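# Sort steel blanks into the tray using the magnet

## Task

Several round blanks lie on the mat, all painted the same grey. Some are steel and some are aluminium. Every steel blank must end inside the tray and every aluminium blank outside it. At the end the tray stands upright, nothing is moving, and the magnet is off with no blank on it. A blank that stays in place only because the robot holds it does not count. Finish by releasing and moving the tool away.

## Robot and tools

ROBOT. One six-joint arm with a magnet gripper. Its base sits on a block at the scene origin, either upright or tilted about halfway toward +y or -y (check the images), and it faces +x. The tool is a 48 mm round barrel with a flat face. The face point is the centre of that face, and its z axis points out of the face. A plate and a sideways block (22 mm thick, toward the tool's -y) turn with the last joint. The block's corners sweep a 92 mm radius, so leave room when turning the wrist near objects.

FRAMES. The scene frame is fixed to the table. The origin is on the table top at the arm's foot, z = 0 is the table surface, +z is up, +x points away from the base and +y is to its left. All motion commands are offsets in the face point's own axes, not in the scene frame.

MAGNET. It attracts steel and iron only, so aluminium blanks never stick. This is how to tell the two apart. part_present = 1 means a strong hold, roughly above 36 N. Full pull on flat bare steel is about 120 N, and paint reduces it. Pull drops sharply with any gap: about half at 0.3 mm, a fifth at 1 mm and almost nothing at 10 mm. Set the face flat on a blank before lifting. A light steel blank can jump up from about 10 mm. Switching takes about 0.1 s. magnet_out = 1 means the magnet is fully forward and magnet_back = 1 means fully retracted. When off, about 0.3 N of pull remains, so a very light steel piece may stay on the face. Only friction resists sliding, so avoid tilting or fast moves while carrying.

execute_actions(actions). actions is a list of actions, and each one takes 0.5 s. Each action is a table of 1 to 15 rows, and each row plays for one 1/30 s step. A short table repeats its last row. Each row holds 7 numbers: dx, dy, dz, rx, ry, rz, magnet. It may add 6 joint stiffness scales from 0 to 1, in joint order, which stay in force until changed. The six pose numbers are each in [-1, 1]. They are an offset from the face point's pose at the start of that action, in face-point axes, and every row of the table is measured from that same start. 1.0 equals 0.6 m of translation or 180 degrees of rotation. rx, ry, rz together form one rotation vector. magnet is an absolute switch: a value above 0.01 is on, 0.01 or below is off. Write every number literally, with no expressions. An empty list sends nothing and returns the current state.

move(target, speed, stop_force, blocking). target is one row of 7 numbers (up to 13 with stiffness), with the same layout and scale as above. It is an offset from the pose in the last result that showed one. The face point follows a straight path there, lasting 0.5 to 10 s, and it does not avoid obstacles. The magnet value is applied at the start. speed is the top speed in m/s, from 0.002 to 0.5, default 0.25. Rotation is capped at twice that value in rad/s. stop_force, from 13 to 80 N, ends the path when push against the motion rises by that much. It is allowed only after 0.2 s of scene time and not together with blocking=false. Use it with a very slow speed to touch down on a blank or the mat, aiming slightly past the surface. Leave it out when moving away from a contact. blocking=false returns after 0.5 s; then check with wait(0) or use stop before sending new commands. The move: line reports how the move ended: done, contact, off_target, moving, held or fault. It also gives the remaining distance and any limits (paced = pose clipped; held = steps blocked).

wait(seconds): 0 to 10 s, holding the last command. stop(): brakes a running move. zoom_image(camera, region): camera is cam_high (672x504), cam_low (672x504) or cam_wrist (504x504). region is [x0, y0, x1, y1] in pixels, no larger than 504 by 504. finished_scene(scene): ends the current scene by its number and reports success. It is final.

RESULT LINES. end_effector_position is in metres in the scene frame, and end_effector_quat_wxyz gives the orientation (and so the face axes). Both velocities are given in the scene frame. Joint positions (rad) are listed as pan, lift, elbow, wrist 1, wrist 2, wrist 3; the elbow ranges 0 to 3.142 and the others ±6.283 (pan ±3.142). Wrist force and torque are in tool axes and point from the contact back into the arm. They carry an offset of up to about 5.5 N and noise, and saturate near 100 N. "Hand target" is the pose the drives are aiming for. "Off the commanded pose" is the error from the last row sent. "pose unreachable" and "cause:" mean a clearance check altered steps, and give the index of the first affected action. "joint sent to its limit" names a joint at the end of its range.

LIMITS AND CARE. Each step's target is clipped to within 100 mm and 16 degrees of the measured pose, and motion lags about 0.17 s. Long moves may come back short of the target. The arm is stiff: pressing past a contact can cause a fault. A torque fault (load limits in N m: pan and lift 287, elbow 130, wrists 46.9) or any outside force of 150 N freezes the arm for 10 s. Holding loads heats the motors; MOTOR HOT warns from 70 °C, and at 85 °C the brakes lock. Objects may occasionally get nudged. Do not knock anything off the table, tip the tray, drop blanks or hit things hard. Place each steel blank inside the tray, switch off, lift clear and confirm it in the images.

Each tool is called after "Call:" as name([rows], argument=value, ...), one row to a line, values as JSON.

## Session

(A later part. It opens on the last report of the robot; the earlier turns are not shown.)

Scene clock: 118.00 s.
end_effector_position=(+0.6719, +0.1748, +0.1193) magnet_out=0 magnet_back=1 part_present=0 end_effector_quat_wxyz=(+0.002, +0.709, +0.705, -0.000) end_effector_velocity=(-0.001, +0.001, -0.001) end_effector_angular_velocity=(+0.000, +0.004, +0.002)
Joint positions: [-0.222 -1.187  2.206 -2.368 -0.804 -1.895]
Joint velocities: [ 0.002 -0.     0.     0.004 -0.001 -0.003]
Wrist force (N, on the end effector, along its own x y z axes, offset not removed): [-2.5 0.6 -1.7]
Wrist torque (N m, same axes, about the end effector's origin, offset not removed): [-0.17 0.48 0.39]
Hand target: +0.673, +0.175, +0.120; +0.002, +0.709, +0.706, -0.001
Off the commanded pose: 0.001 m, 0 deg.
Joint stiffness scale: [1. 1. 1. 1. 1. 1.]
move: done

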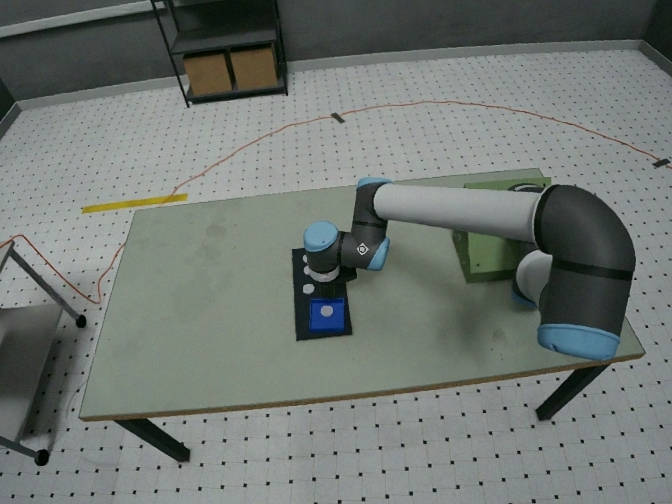

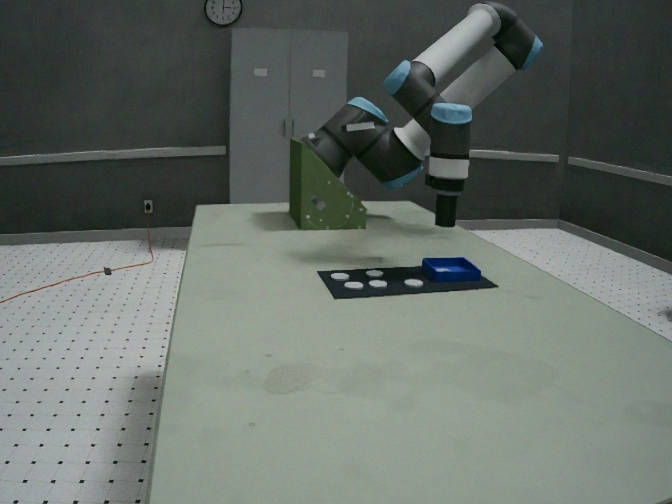

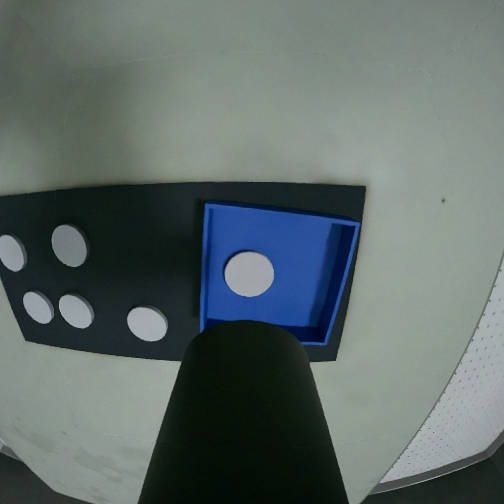

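Call:
move(target=[-0.1647,0.092,0.1405,0,0,0,0], speed=0.2)

Scene clock: 132.87 s.
end_effector_position=(+0.7255, +0.0745, +0.0359) magnet_out=0 magnet_back=1 part_present=0 end_effector_quat_wxyz=(+0.002, +0.710, +0.704, -0.001) end_effector_velocity=(+0.000, +0.001, +0.000) end_effector_angular_velocity=(-0.000, +0.000, +0.000)
Joint positions: [-0.218 -0.91   2.105 -2.547 -0.804 -1.889]
Joint velocities: [ 0.    -0.001 -0.     0.     0.     0.001]
Wrist force (N, on the end effector, along its own x y z axes, offset not removed): [0.9 -0.8 -1.4]
Wrist torque (N m, same axes, about the end effector's origin, offset not removed): [-0.23 0.13 0.41]
Hand target: +0.727, +0.075, +0.036; +0.002, +0.709, +0.705, -0.000
Off the commanded pose: 0.002 m, 0 deg.
Joint stiffness scale: [1. 1. 1. 1. 1. 1.]
move: done

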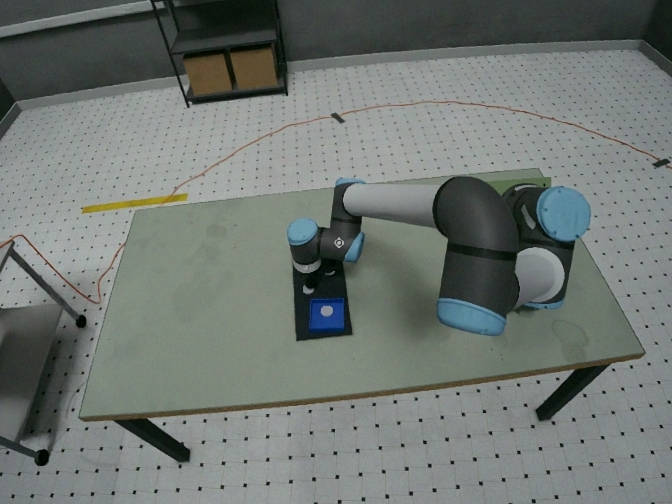

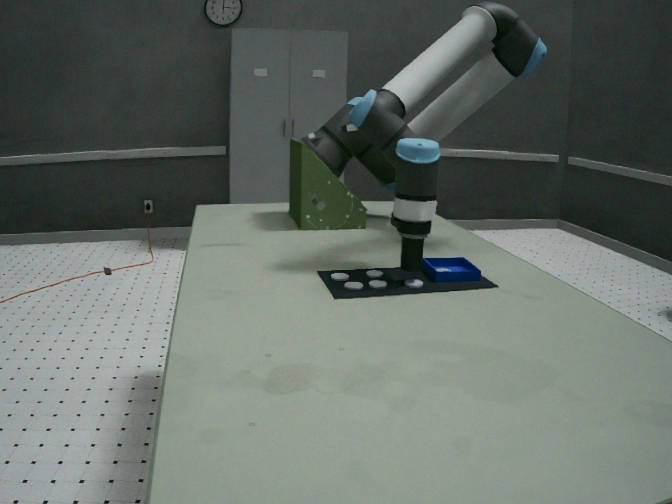

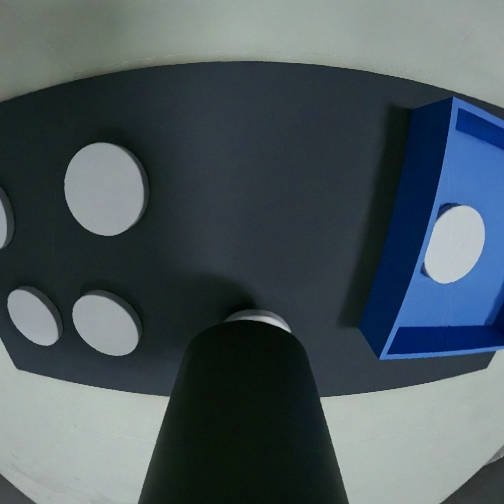

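Call:
move(target=[0.007,0.006,0.038,0,0,0,0], speed=0.1)

Call:
move(target=[0,0,0.02,0,0,0,0], speed=0.006, stop_force=13)

Call:
execute_actions([
  [[0,0,0,0,0,0,1]],
])

Scene clock: 139.23 s.
end_effector_position=(+0.7265, +0.0777, +0.0121) magnet_out=0 magnet_back=1 part_present=0 end_effector_quat_wxyz=(+0.000, +0.711, +0.703, -0.002) end_effector_velocity=(+0.007, +0.001, +0.003) end_effector_angular_velocity=(-0.003, -0.011, +0.004)
Joint positions: [-0.191 -0.879  2.098 -2.592 -0.8   -1.853]
Joint velocities: [ 0.    -0.    -0.007 -0.008  0.001  0.007]
Wrist force (N, on the end effector, along its own x y z axes, offset not removed): [-1.4 -1.7 -0.4]
Wrist torque (N m, same axes, about the end effector's origin, offset not removed): [-0.35 0.30 0.35]
Hand target: +0.729, +0.079, +0.013; +0.002, +0.710, +0.704, -0.001
Off the commanded pose: 0.003 m, 0 deg.
Joint stiffness scale: [1. 1. 1. 1. 1. 1.]
move: done

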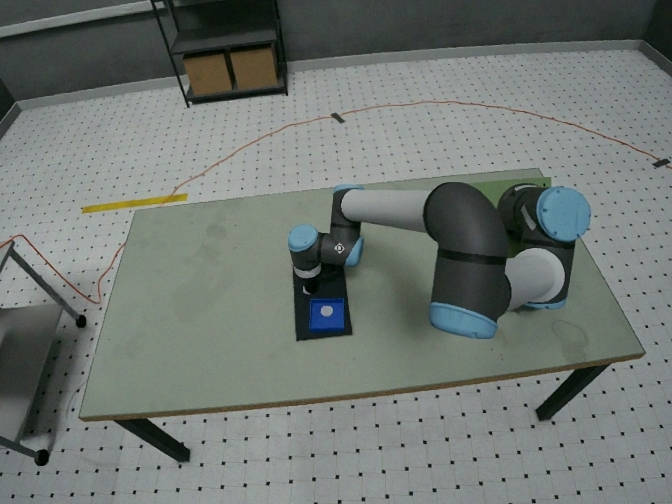

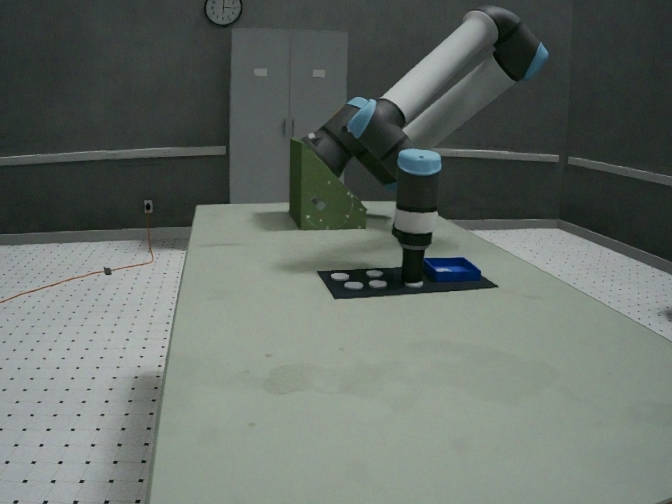

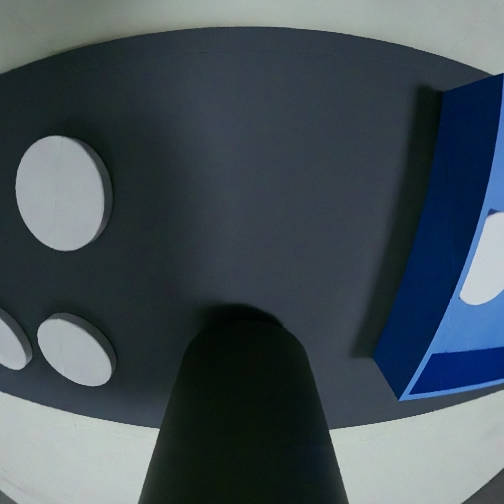

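Scene clock: 141.30 s.
end_effector_position=(+0.7293, +0.0767, +0.0089) magnet_out=0 magnet_back=1 part_present=0 end_effector_quat_wxyz=(+0.005, +0.710, +0.704, +0.000) end_effector_velocity=(-0.000, +0.000, -0.000) end_effector_angular_velocity=(-0.000, +0.001, +0.000)
Joint positions: [-0.188 -0.871  2.096 -2.614 -0.799 -1.84 ]
Joint velocities: [ 0.001 -0.     0.     0.001 -0.    -0.   ]
Wrist force (N, on the end effector, along its own x y z axes, offset not removed): [-2.4 0.7 -6.7]
Wrist torque (N m, same axes, about the end effector's origin, offset not removed): [0.01 0.55 0.39]
Hand target: +0.729, +0.077, +0.009; +0.004, +0.711, +0.704, -0.000
Off the commanded pose: 0.009 m, 1 deg.
Joint stiffness scale: [1. 1. 1. 1. 1. 1.]
move: contact

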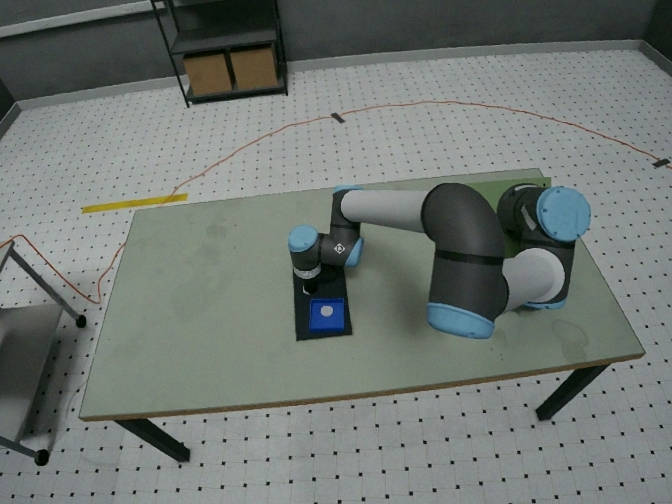

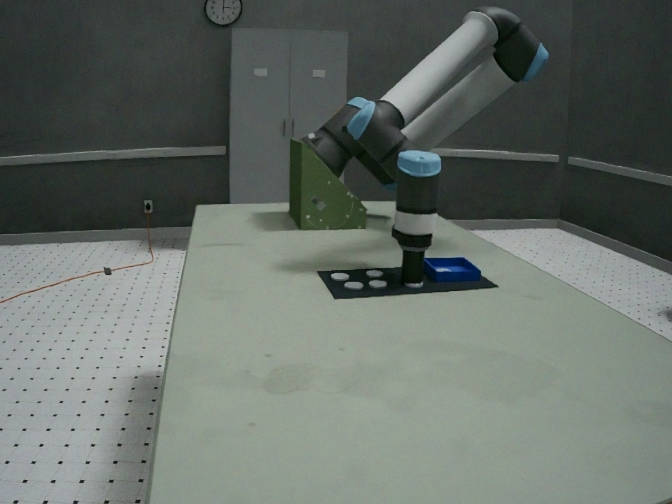

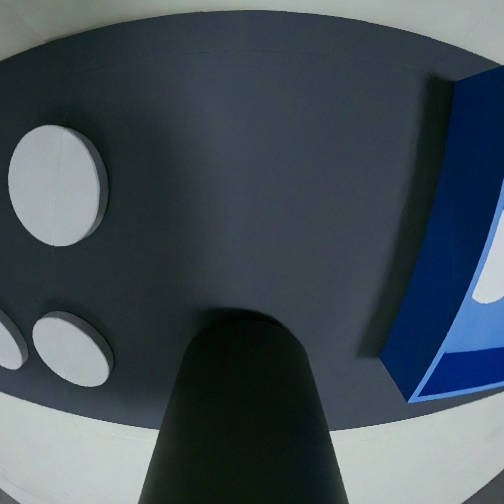

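Scene clock: 141.80 s.
end_effector_position=(+0.7293, +0.0767, +0.0089) magnet_out=1 magnet_back=0 part_present=0 end_effector_quat_wxyz=(+0.005, +0.710, +0.704, +0.000) end_effector_velocity=(-0.000, -0.001, -0.000) end_effector_angular_velocity=(+0.000, +0.000, -0.001)
Joint positions: [-0.188 -0.871  2.096 -2.614 -0.799 -1.84 ]
Joint velocities: [-0.001  0.002  0.    -0.001 -0.     0.   ]
Wrist force (N, on the end effector, along its own x y z axes, offset not removed): [-1.3 0.0 -1.7]
Wrist torque (N m, same axes, about the end effector's origin, offset not removed): [-0.18 0.40 0.39]
Hand target: +0.729, +0.077, +0.009; +0.005, +0.710, +0.704, +0.000
Off the commanded pose: 0.000 m, 0 deg.
Joint stiffness scale: [1. 1. 1. 1. 1. 1.]

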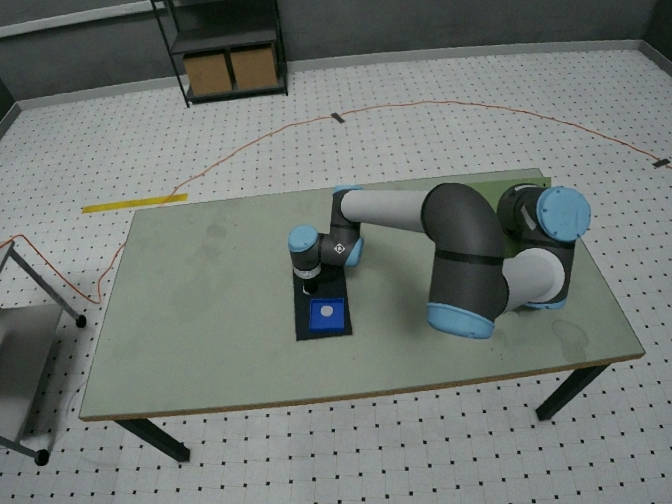

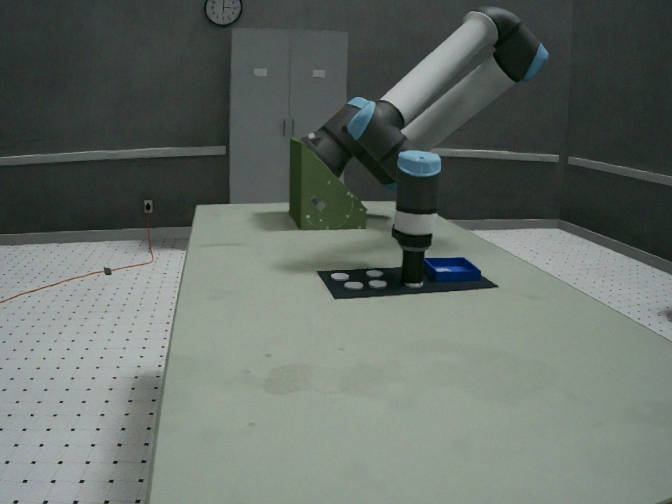

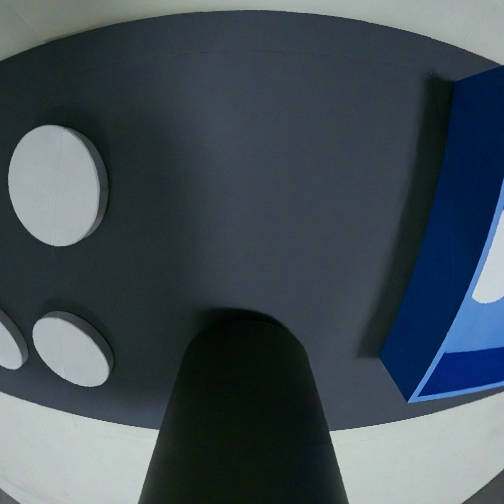

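Call:
move(target=[0,0,-0.04,0,0,0,1], speed=0.05)

Call:
zoom_image(camera="cam_low", region=[310, 200, 510, 310])

Scene clock: 145.93 s.
end_effector_position=(+0.7317, +0.0781, +0.0339) magnet_out=1 magnet_back=0 part_present=0 end_effector_quat_wxyz=(+0.006, +0.709, +0.705, +0.002) end_effector_velocity=(-0.006, -0.002, -0.002) end_effector_angular_velocity=(+0.003, +0.011, -0.006)
Joint positions: [-0.211 -0.906  2.097 -2.564 -0.802 -1.871]
Joint velocities: [-0.001  0.001  0.006  0.011 -0.001 -0.006]
Wrist force (N, on the end effector, along its own x y z axes, offset not removed): [3.1 -0.7 -2.4]
Wrist torque (N m, same axes, about the end effector's origin, offset not removed): [-0.20 -0.06 0.39]
Hand target: +0.729, +0.077, +0.033; +0.005, +0.710, +0.704, +0.000
Off the commanded pose: 0.003 m, 0 deg.
Joint stiffness scale: [1. 1. 1. 1. 1. 1.]
move: done

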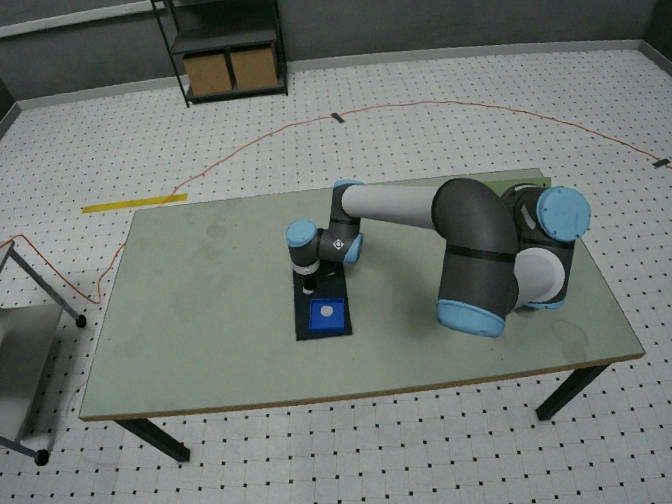

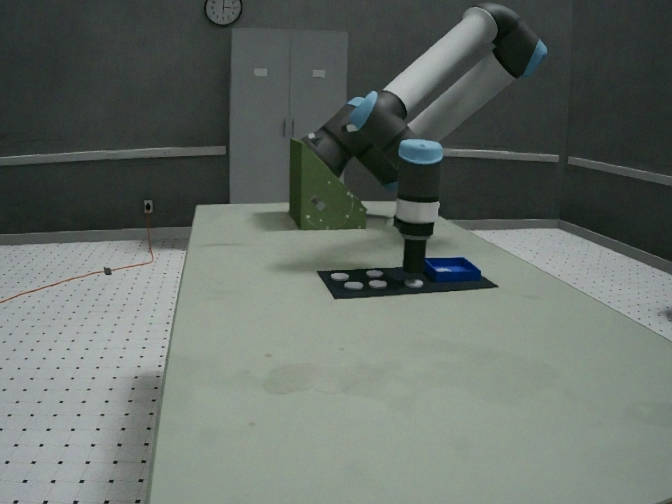

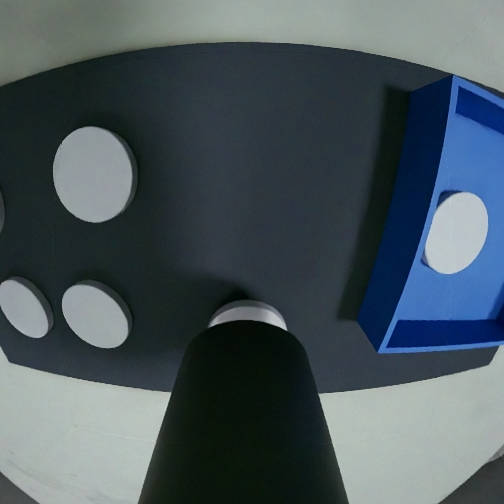

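Region (310, 200, 510, 310) of cam_low's 672x504 image, scaled by 2.520, with more detail than that image has; it fills the top 277 rows of this view, and the rest is white.

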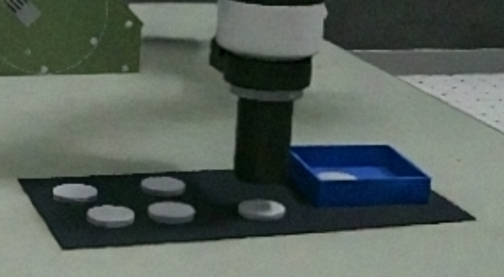

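Call:
move(target=[-0.1435,-0.0095,0.008,0.0036,0.0018,-0.0018,0], speed=0.2)

Scene clock: 155.43 s.
end_effector_position=(+0.7244, -0.0082, +0.0295) magnet_out=0 magnet_back=1 part_present=0 end_effector_quat_wxyz=(-0.001, +0.708, +0.706, +0.000) end_effector_velocity=(-0.000, -0.000, +0.000) end_effector_angular_velocity=(+0.001, -0.000, +0.000)
Joint positions: [-0.293 -0.808  2.084 -2.555 -0.819 -1.995]
Joint velocities: [-0.001  0.     0.     0.001  0.001 -0.002]
Wrist force (N, on the end effector, along its own x y z axes, offset not removed): [0.0 -3.7 -3.3]
Wrist torque (N m, same axes, about the end effector's origin, offset not removed): [-0.58 0.25 0.43]
Hand target: +0.726, -0.008, +0.030; -0.000, +0.707, +0.707, -0.000
Off the commanded pose: 0.001 m, 0 deg.
Joint stiffness scale: [1. 1. 1. 1. 1. 1.]
move: done

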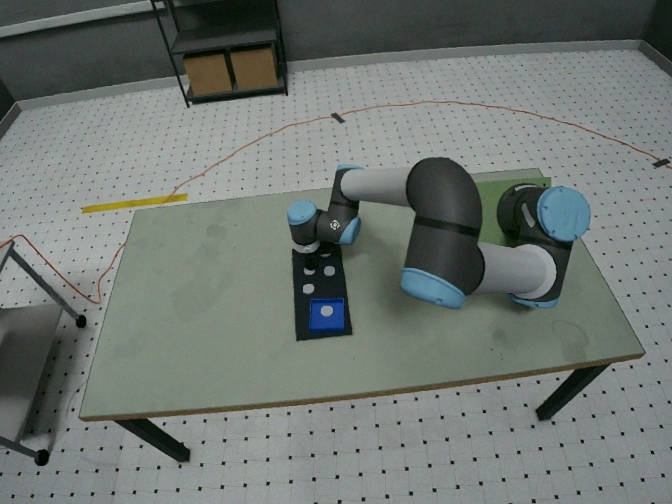

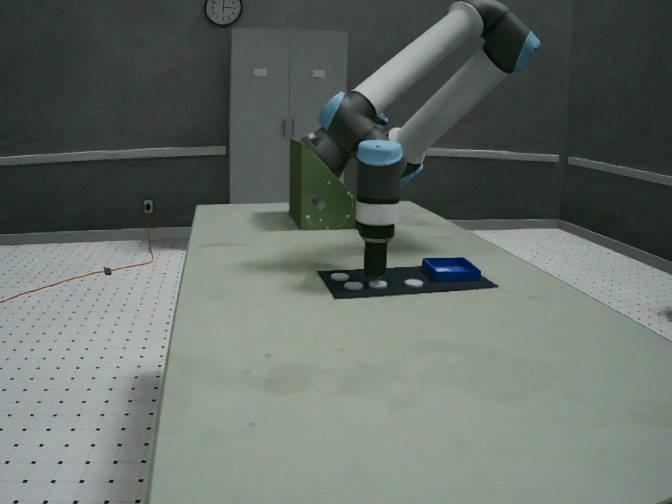

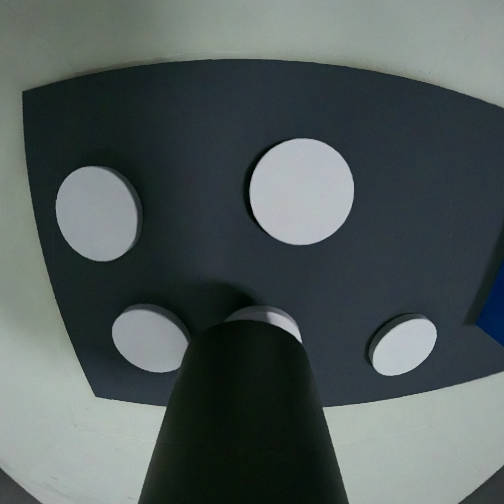

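Call:
move(target=[0.012,0.0035,0.028,0,0,0,0], speed=0.1)

Call:
move(target=[0,0,0.02,0,0,0,0], speed=0.006, stop_force=13)

Call:
execute_actions([
  [[0,0,0,0,0,0,1]],
  [[0,0,0,0,0,0,1]],
])

Scene clock: 170.57 s.
end_effector_position=(+0.7238, -0.0013, +0.0117) magnet_out=0 magnet_back=1 part_present=0 end_effector_quat_wxyz=(-0.002, +0.709, +0.705, -0.001) end_effector_velocity=(+0.006, +0.001, +0.002) end_effector_angular_velocity=(-0.002, -0.009, +0.003)
Joint positions: [-0.269 -0.792  2.083 -2.587 -0.814 -1.965]
Joint velocities: [ 0.001  0.001 -0.006 -0.008  0.002  0.007]
Wrist force (N, on the end effector, along its own x y z axes, offset not removed): [0.6 -1.5 0.1]
Wrist torque (N m, same axes, about the end effector's origin, offset not removed): [-0.33 0.15 0.35]
Hand target: +0.726, -0.001, +0.013; -0.001, +0.708, +0.706, +0.000
Off the commanded pose: 0.003 m, 0 deg.
Joint stiffness scale: [1. 1. 1. 1. 1. 1.]
move: done

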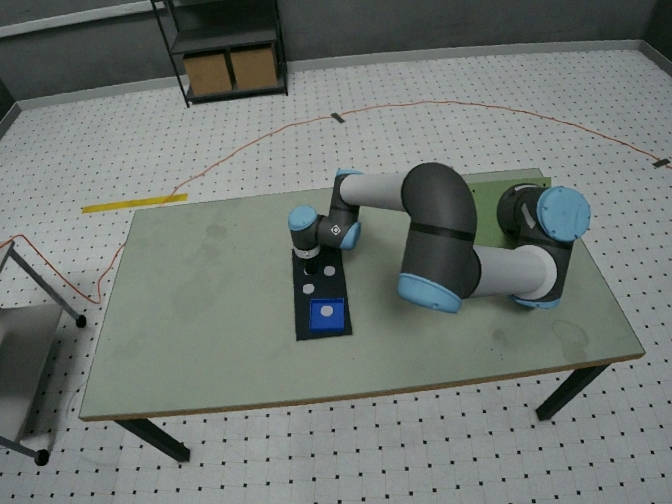

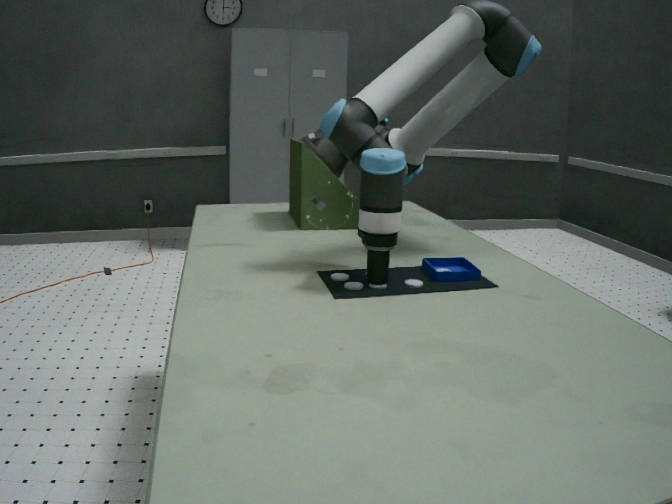

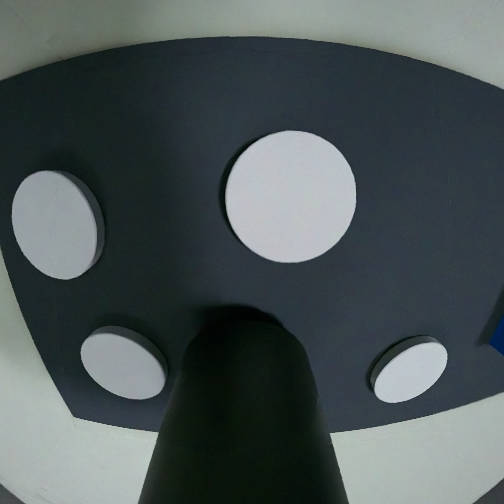

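Scene clock: 172.57 s.
end_effector_position=(+0.7259, -0.0024, +0.0089) magnet_out=0 magnet_back=1 part_present=0 end_effector_quat_wxyz=(+0.002, +0.709, +0.705, +0.001) end_effector_velocity=(+0.001, +0.000, +0.001) end_effector_angular_velocity=(+0.000, -0.002, -0.000)
Joint positions: [-0.266 -0.785  2.082 -2.608 -0.813 -1.954]
Joint velocities: [-0.001 -0.001 -0.     0.     0.001  0.   ]
Wrist force (N, on the end effector, along its own x y z axes, offset not removed): [-2.8 -2.0 -7.9]
Wrist torque (N m, same axes, about the end effector's origin, offset not removed): [-0.18 0.51 0.38]
Hand target: +0.725, -0.002, +0.009; +0.002, +0.709, +0.705, +0.001
Off the commanded pose: 0.009 m, 1 deg.
Joint stiffness scale: [1. 1. 1. 1. 1. 1.]
move: contact

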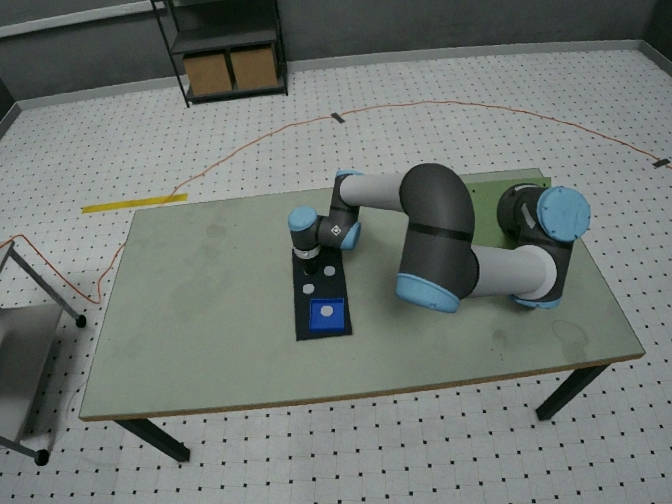

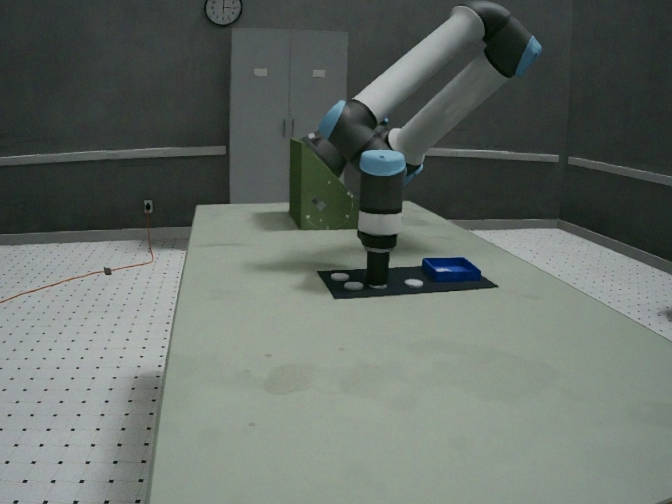

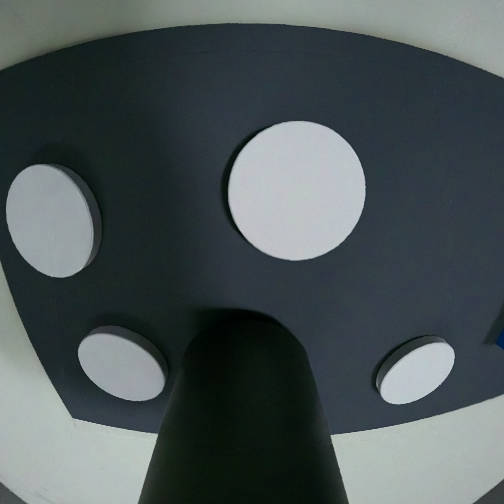

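Scene clock: 173.57 s.
end_effector_position=(+0.7259, -0.0024, +0.0089) magnet_out=1 magnet_back=0 part_present=1 end_effector_quat_wxyz=(+0.002, +0.709, +0.705, +0.001) end_effector_velocity=(-0.000, +0.001, -0.001) end_effector_angular_velocity=(-0.000, +0.001, +0.001)
Joint positions: [-0.266 -0.785  2.082 -2.608 -0.813 -1.954]
Joint velocities: [ 0.001  0.    -0.    -0.    -0.    -0.   ]
Wrist force (N, on the end effector, along its own x y z axes, offset not removed): [-0.1 -3.3 -3.5]
Wrist torque (N m, same axes, about the end effector's origin, offset not removed): [-0.47 0.22 0.43]
Hand target: +0.726, -0.002, +0.009; +0.002, +0.709, +0.705, +0.001
Off the commanded pose: 0.000 m, 0 deg.
Joint stiffness scale: [1. 1. 1. 1. 1. 1.]

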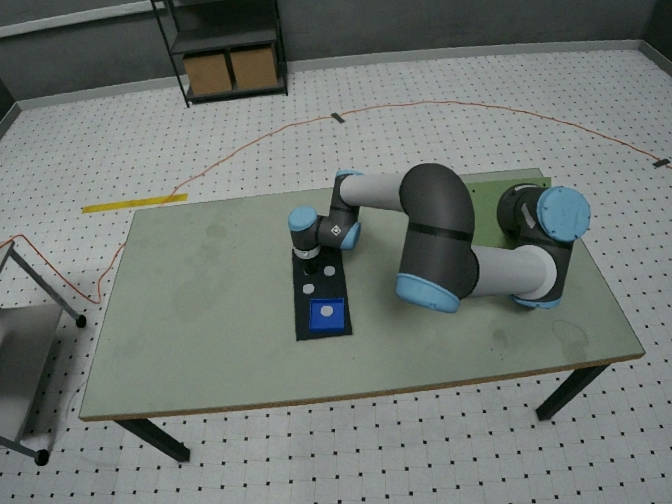

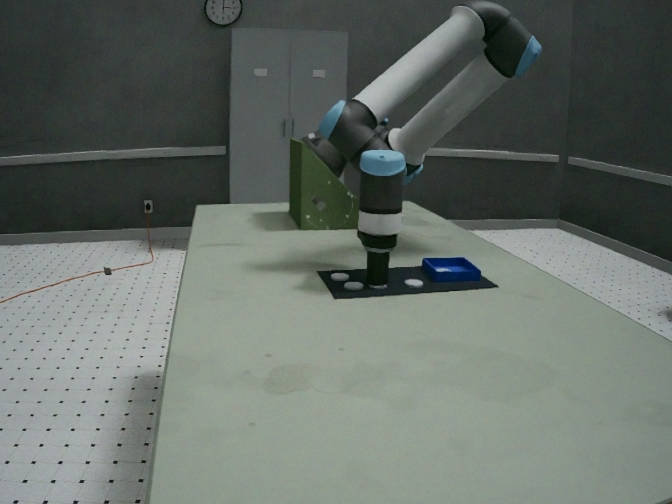

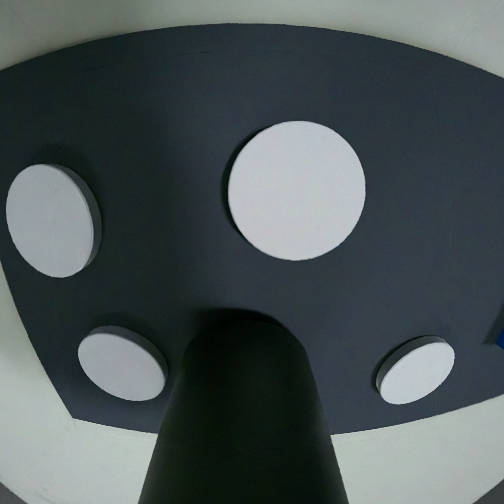

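Call:
move(target=[0,0,-0.08,0,0,0,1], speed=0.15)

Call:
move(target=[0.365,-0.05,-0.02,-0.001,0,-0.002,1], speed=0.25)

Scene clock: 180.53 s.
end_effector_position=(+0.7278, -0.0021, +0.0583) magnet_out=1 magnet_back=0 part_present=1 end_effector_quat_wxyz=(+0.003, +0.709, +0.706, +0.002) end_effector_velocity=(-0.000, -0.000, +0.000) end_effector_angular_velocity=(+0.001, +0.001, -0.001)
Joint positions: [-0.313 -0.853  2.086 -2.507 -0.824 -2.014]
Joint velocities: [-0.001  0.    -0.     0.003  0.    -0.002]
Wrist force (N, on the end effector, along its own x y z axes, offset not removed): [-2.0 1.0 -0.9]
Wrist torque (N m, same axes, about the end effector's origin, offset not removed): [-0.08 0.46 0.39]
Hand target: +0.726, -0.002, +0.057; +0.002, +0.709, +0.705, +0.001
Off the commanded pose: 0.003 m, 0 deg.
Joint stiffness scale: [1. 1. 1. 1. 1. 1.]
move: done

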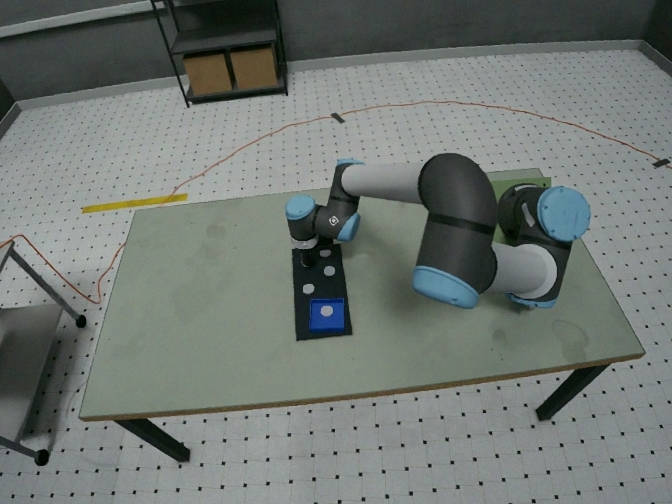

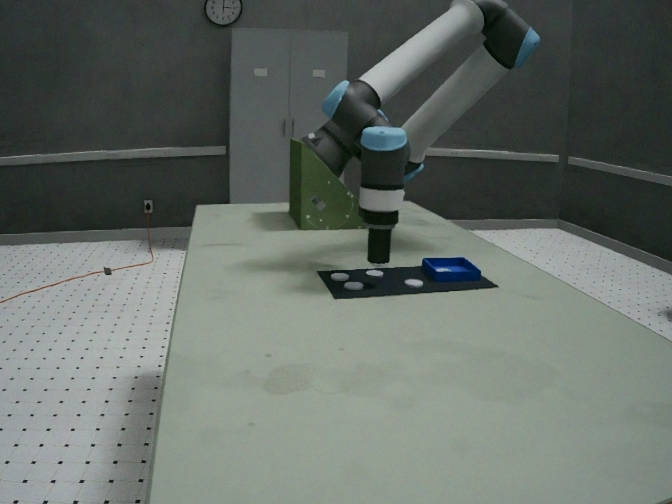

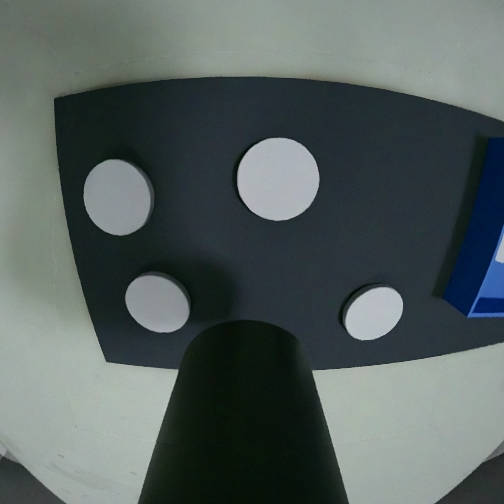

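Scene clock: 182.20 s.
end_effector_position=(+0.6995, +0.2175, +0.0694) magnet_out=1 magnet_back=0 part_present=1 end_effector_quat_wxyz=(+0.005, +0.705, +0.709, +0.003) end_effector_velocity=(-0.000, +0.000, -0.000) end_effector_angular_velocity=(-0.001, +0.001, -0.001)
Joint positions: [-0.118 -1.127  2.155 -2.492 -0.785 -1.753]
Joint velocities: [ 0.001  0.     0.    -0.    -0.001  0.001]
Wrist force (N, on the end effector, along its own x y z axes, offset not removed): [0.0 2.0 -3.2]
Wrist torque (N m, same axes, about the end effector's origin, offset not removed): [0.11 0.27 0.36]
Hand target: +0.698, +0.217, +0.069; +0.004, +0.706, +0.708, +0.003
Off the commanded pose: 0.001 m, 0 deg.
Joint stiffness scale: [1. 1. 1. 1. 1. 1.]
move: done

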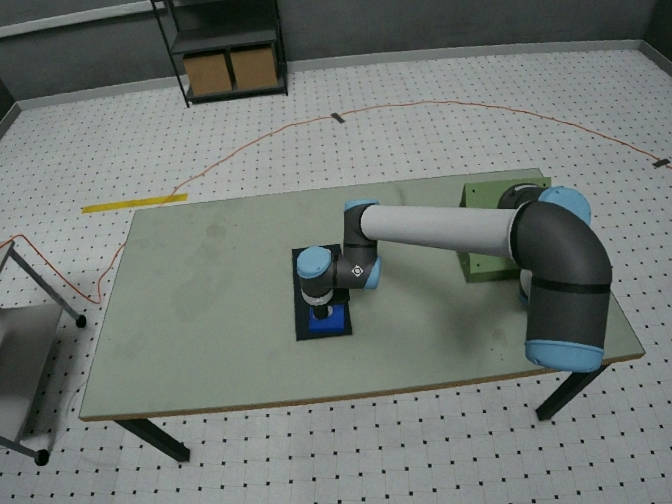

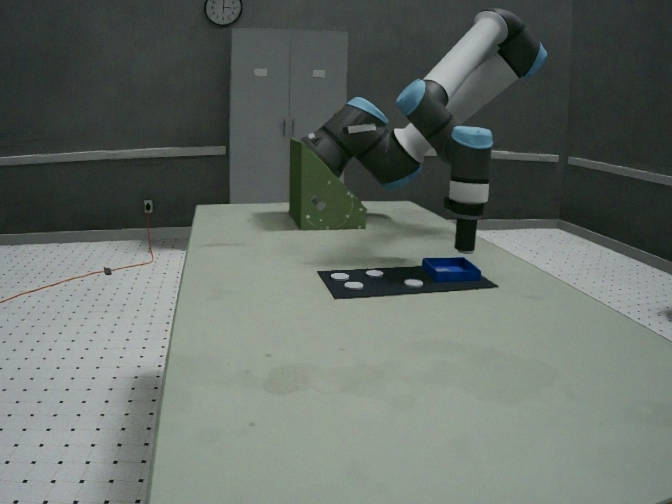

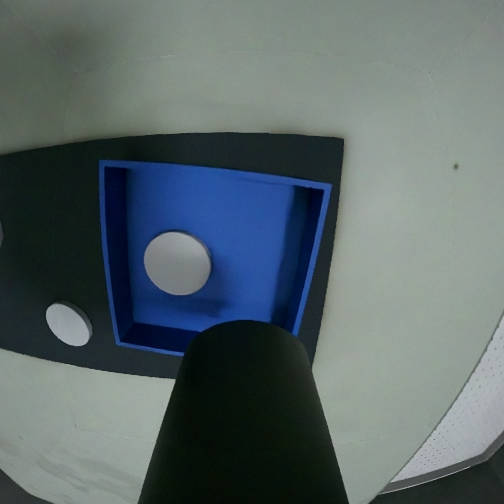

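Call:
move(target=[0.001,0.005,0.055,0.004,0.0005,0,1], speed=0.06)

Scene clock: 194.40 s.
end_effector_position=(+0.7005, +0.2164, +0.0356) magnet_out=1 magnet_back=0 part_present=1 end_effector_quat_wxyz=(-0.001, +0.706, +0.708, -0.002) end_effector_velocity=(+0.004, +0.002, +0.001) end_effector_angular_velocity=(-0.001, -0.007, +0.005)
Joint positions: [-0.083 -1.076  2.144 -2.545 -0.783 -1.717]
Joint velocities: [ 0.002  0.    -0.005 -0.007  0.     0.004]
Wrist force (N, on the end effector, along its own x y z axes, offset not removed): [1.9 -0.1 1.6]
Wrist torque (N m, same axes, about the end effector's origin, offset not removed): [-0.18 0.07 0.39]
Hand target: +0.703, +0.218, +0.036; +0.000, +0.705, +0.709, -0.001
Off the commanded pose: 0.003 m, 0 deg.
Joint stiffness scale: [1. 1. 1. 1. 1. 1.]
move: done

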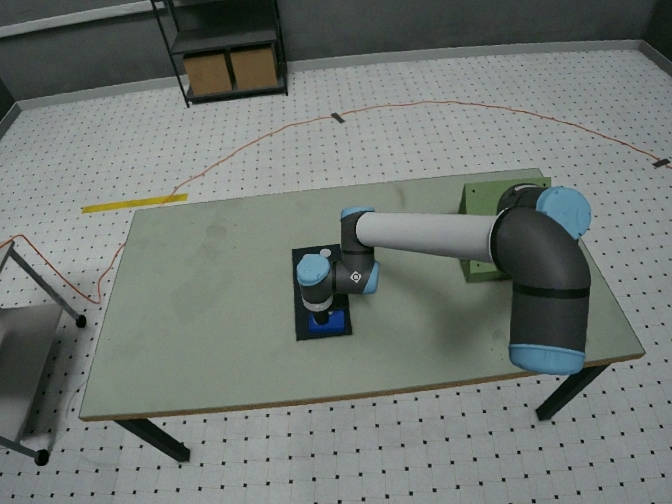

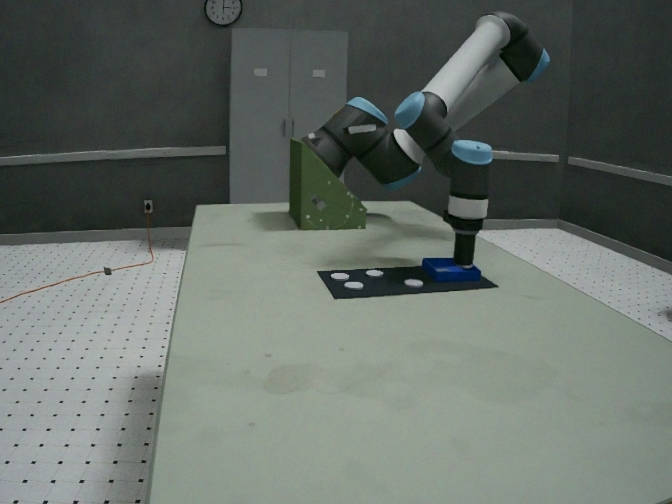

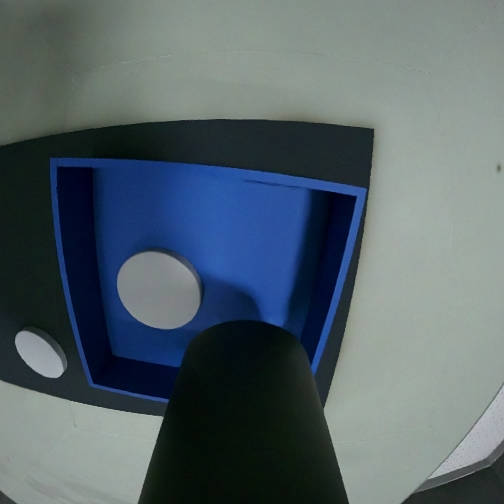

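Call:
zoom_image(camera="cam_low", region=[400, 220, 520, 300])

Call:
zoom_image(camera="cam_high", region=[280, 270, 380, 350])

Region (400, 220, 520, 300) of cam_low's 672x504 image, scaled by 4.200, with more detail than that image has.

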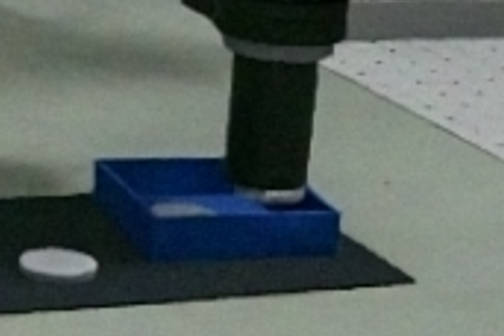

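Region (280, 270, 380, 350) of cam_high's 672x504 image, scaled by 5.040, with more detail than that image has; it fills the top 403 rows of this view, and the rest is white.

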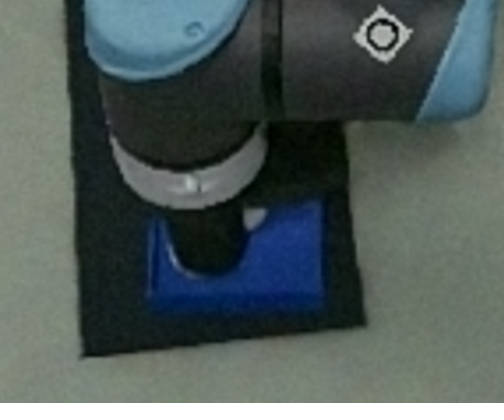

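Call:
move(target=[-0.004,0,0.045,0,0,0,1], speed=0.01, stop_force=13)

Scene clock: 206.57 s.
end_effector_position=(+0.6999, +0.2131, +0.0118) magnet_out=1 magnet_back=0 part_present=1 end_effector_quat_wxyz=(+0.001, +0.707, +0.707, -0.002) end_effector_velocity=(+0.002, -0.001, +0.001) end_effector_angular_velocity=(-0.000, -0.007, -0.000)
Joint positions: [-0.061 -1.037  2.144 -2.608 -0.782 -1.683]
Joint velocities: [-0.001  0.002  0.    -0.01   0.     0.005]
Wrist force (N, on the end effector, along its own x y z axes, offset not removed): [0.4 -6.4 -7.9]
Wrist torque (N m, same axes, about the end effector's origin, offset not removed): [-0.50 0.38 0.38]
Hand target: +0.700, +0.214, +0.009; -0.001, +0.706, +0.708, -0.002
Off the commanded pose: 0.003 m, 0 deg.
Joint stiffness scale: [1. 1. 1. 1. 1. 1.]
move: done

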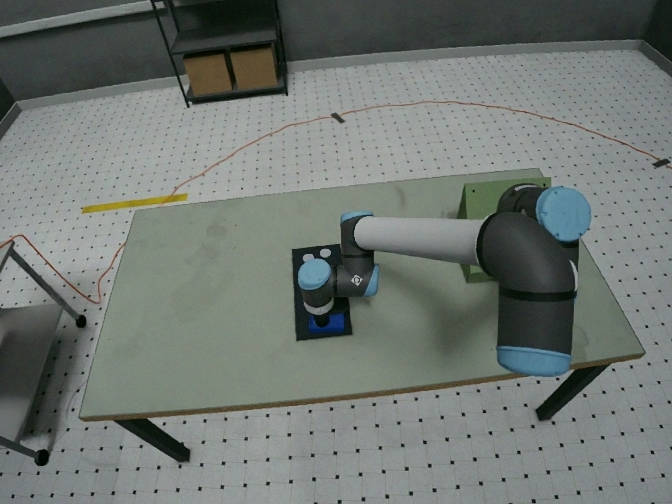

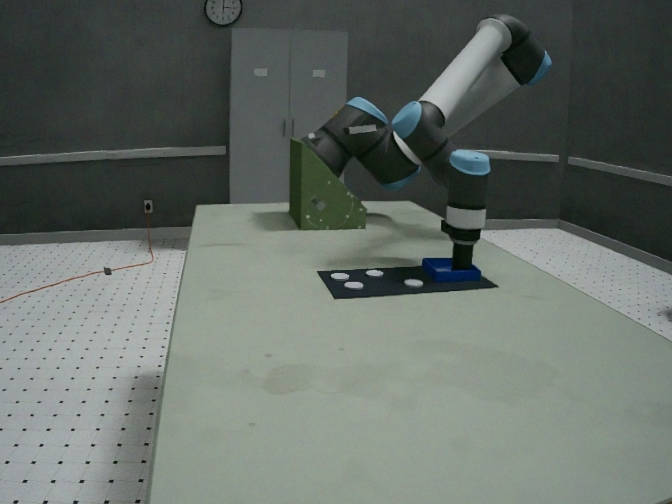

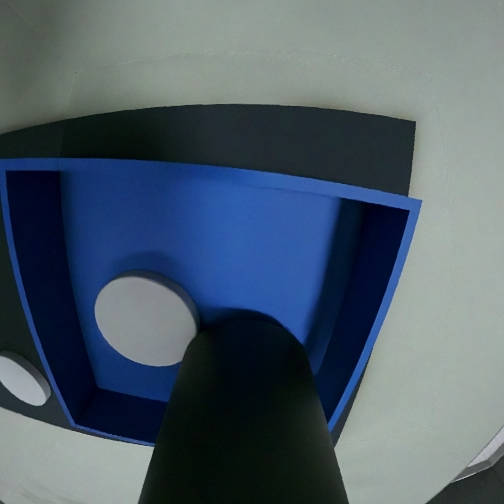

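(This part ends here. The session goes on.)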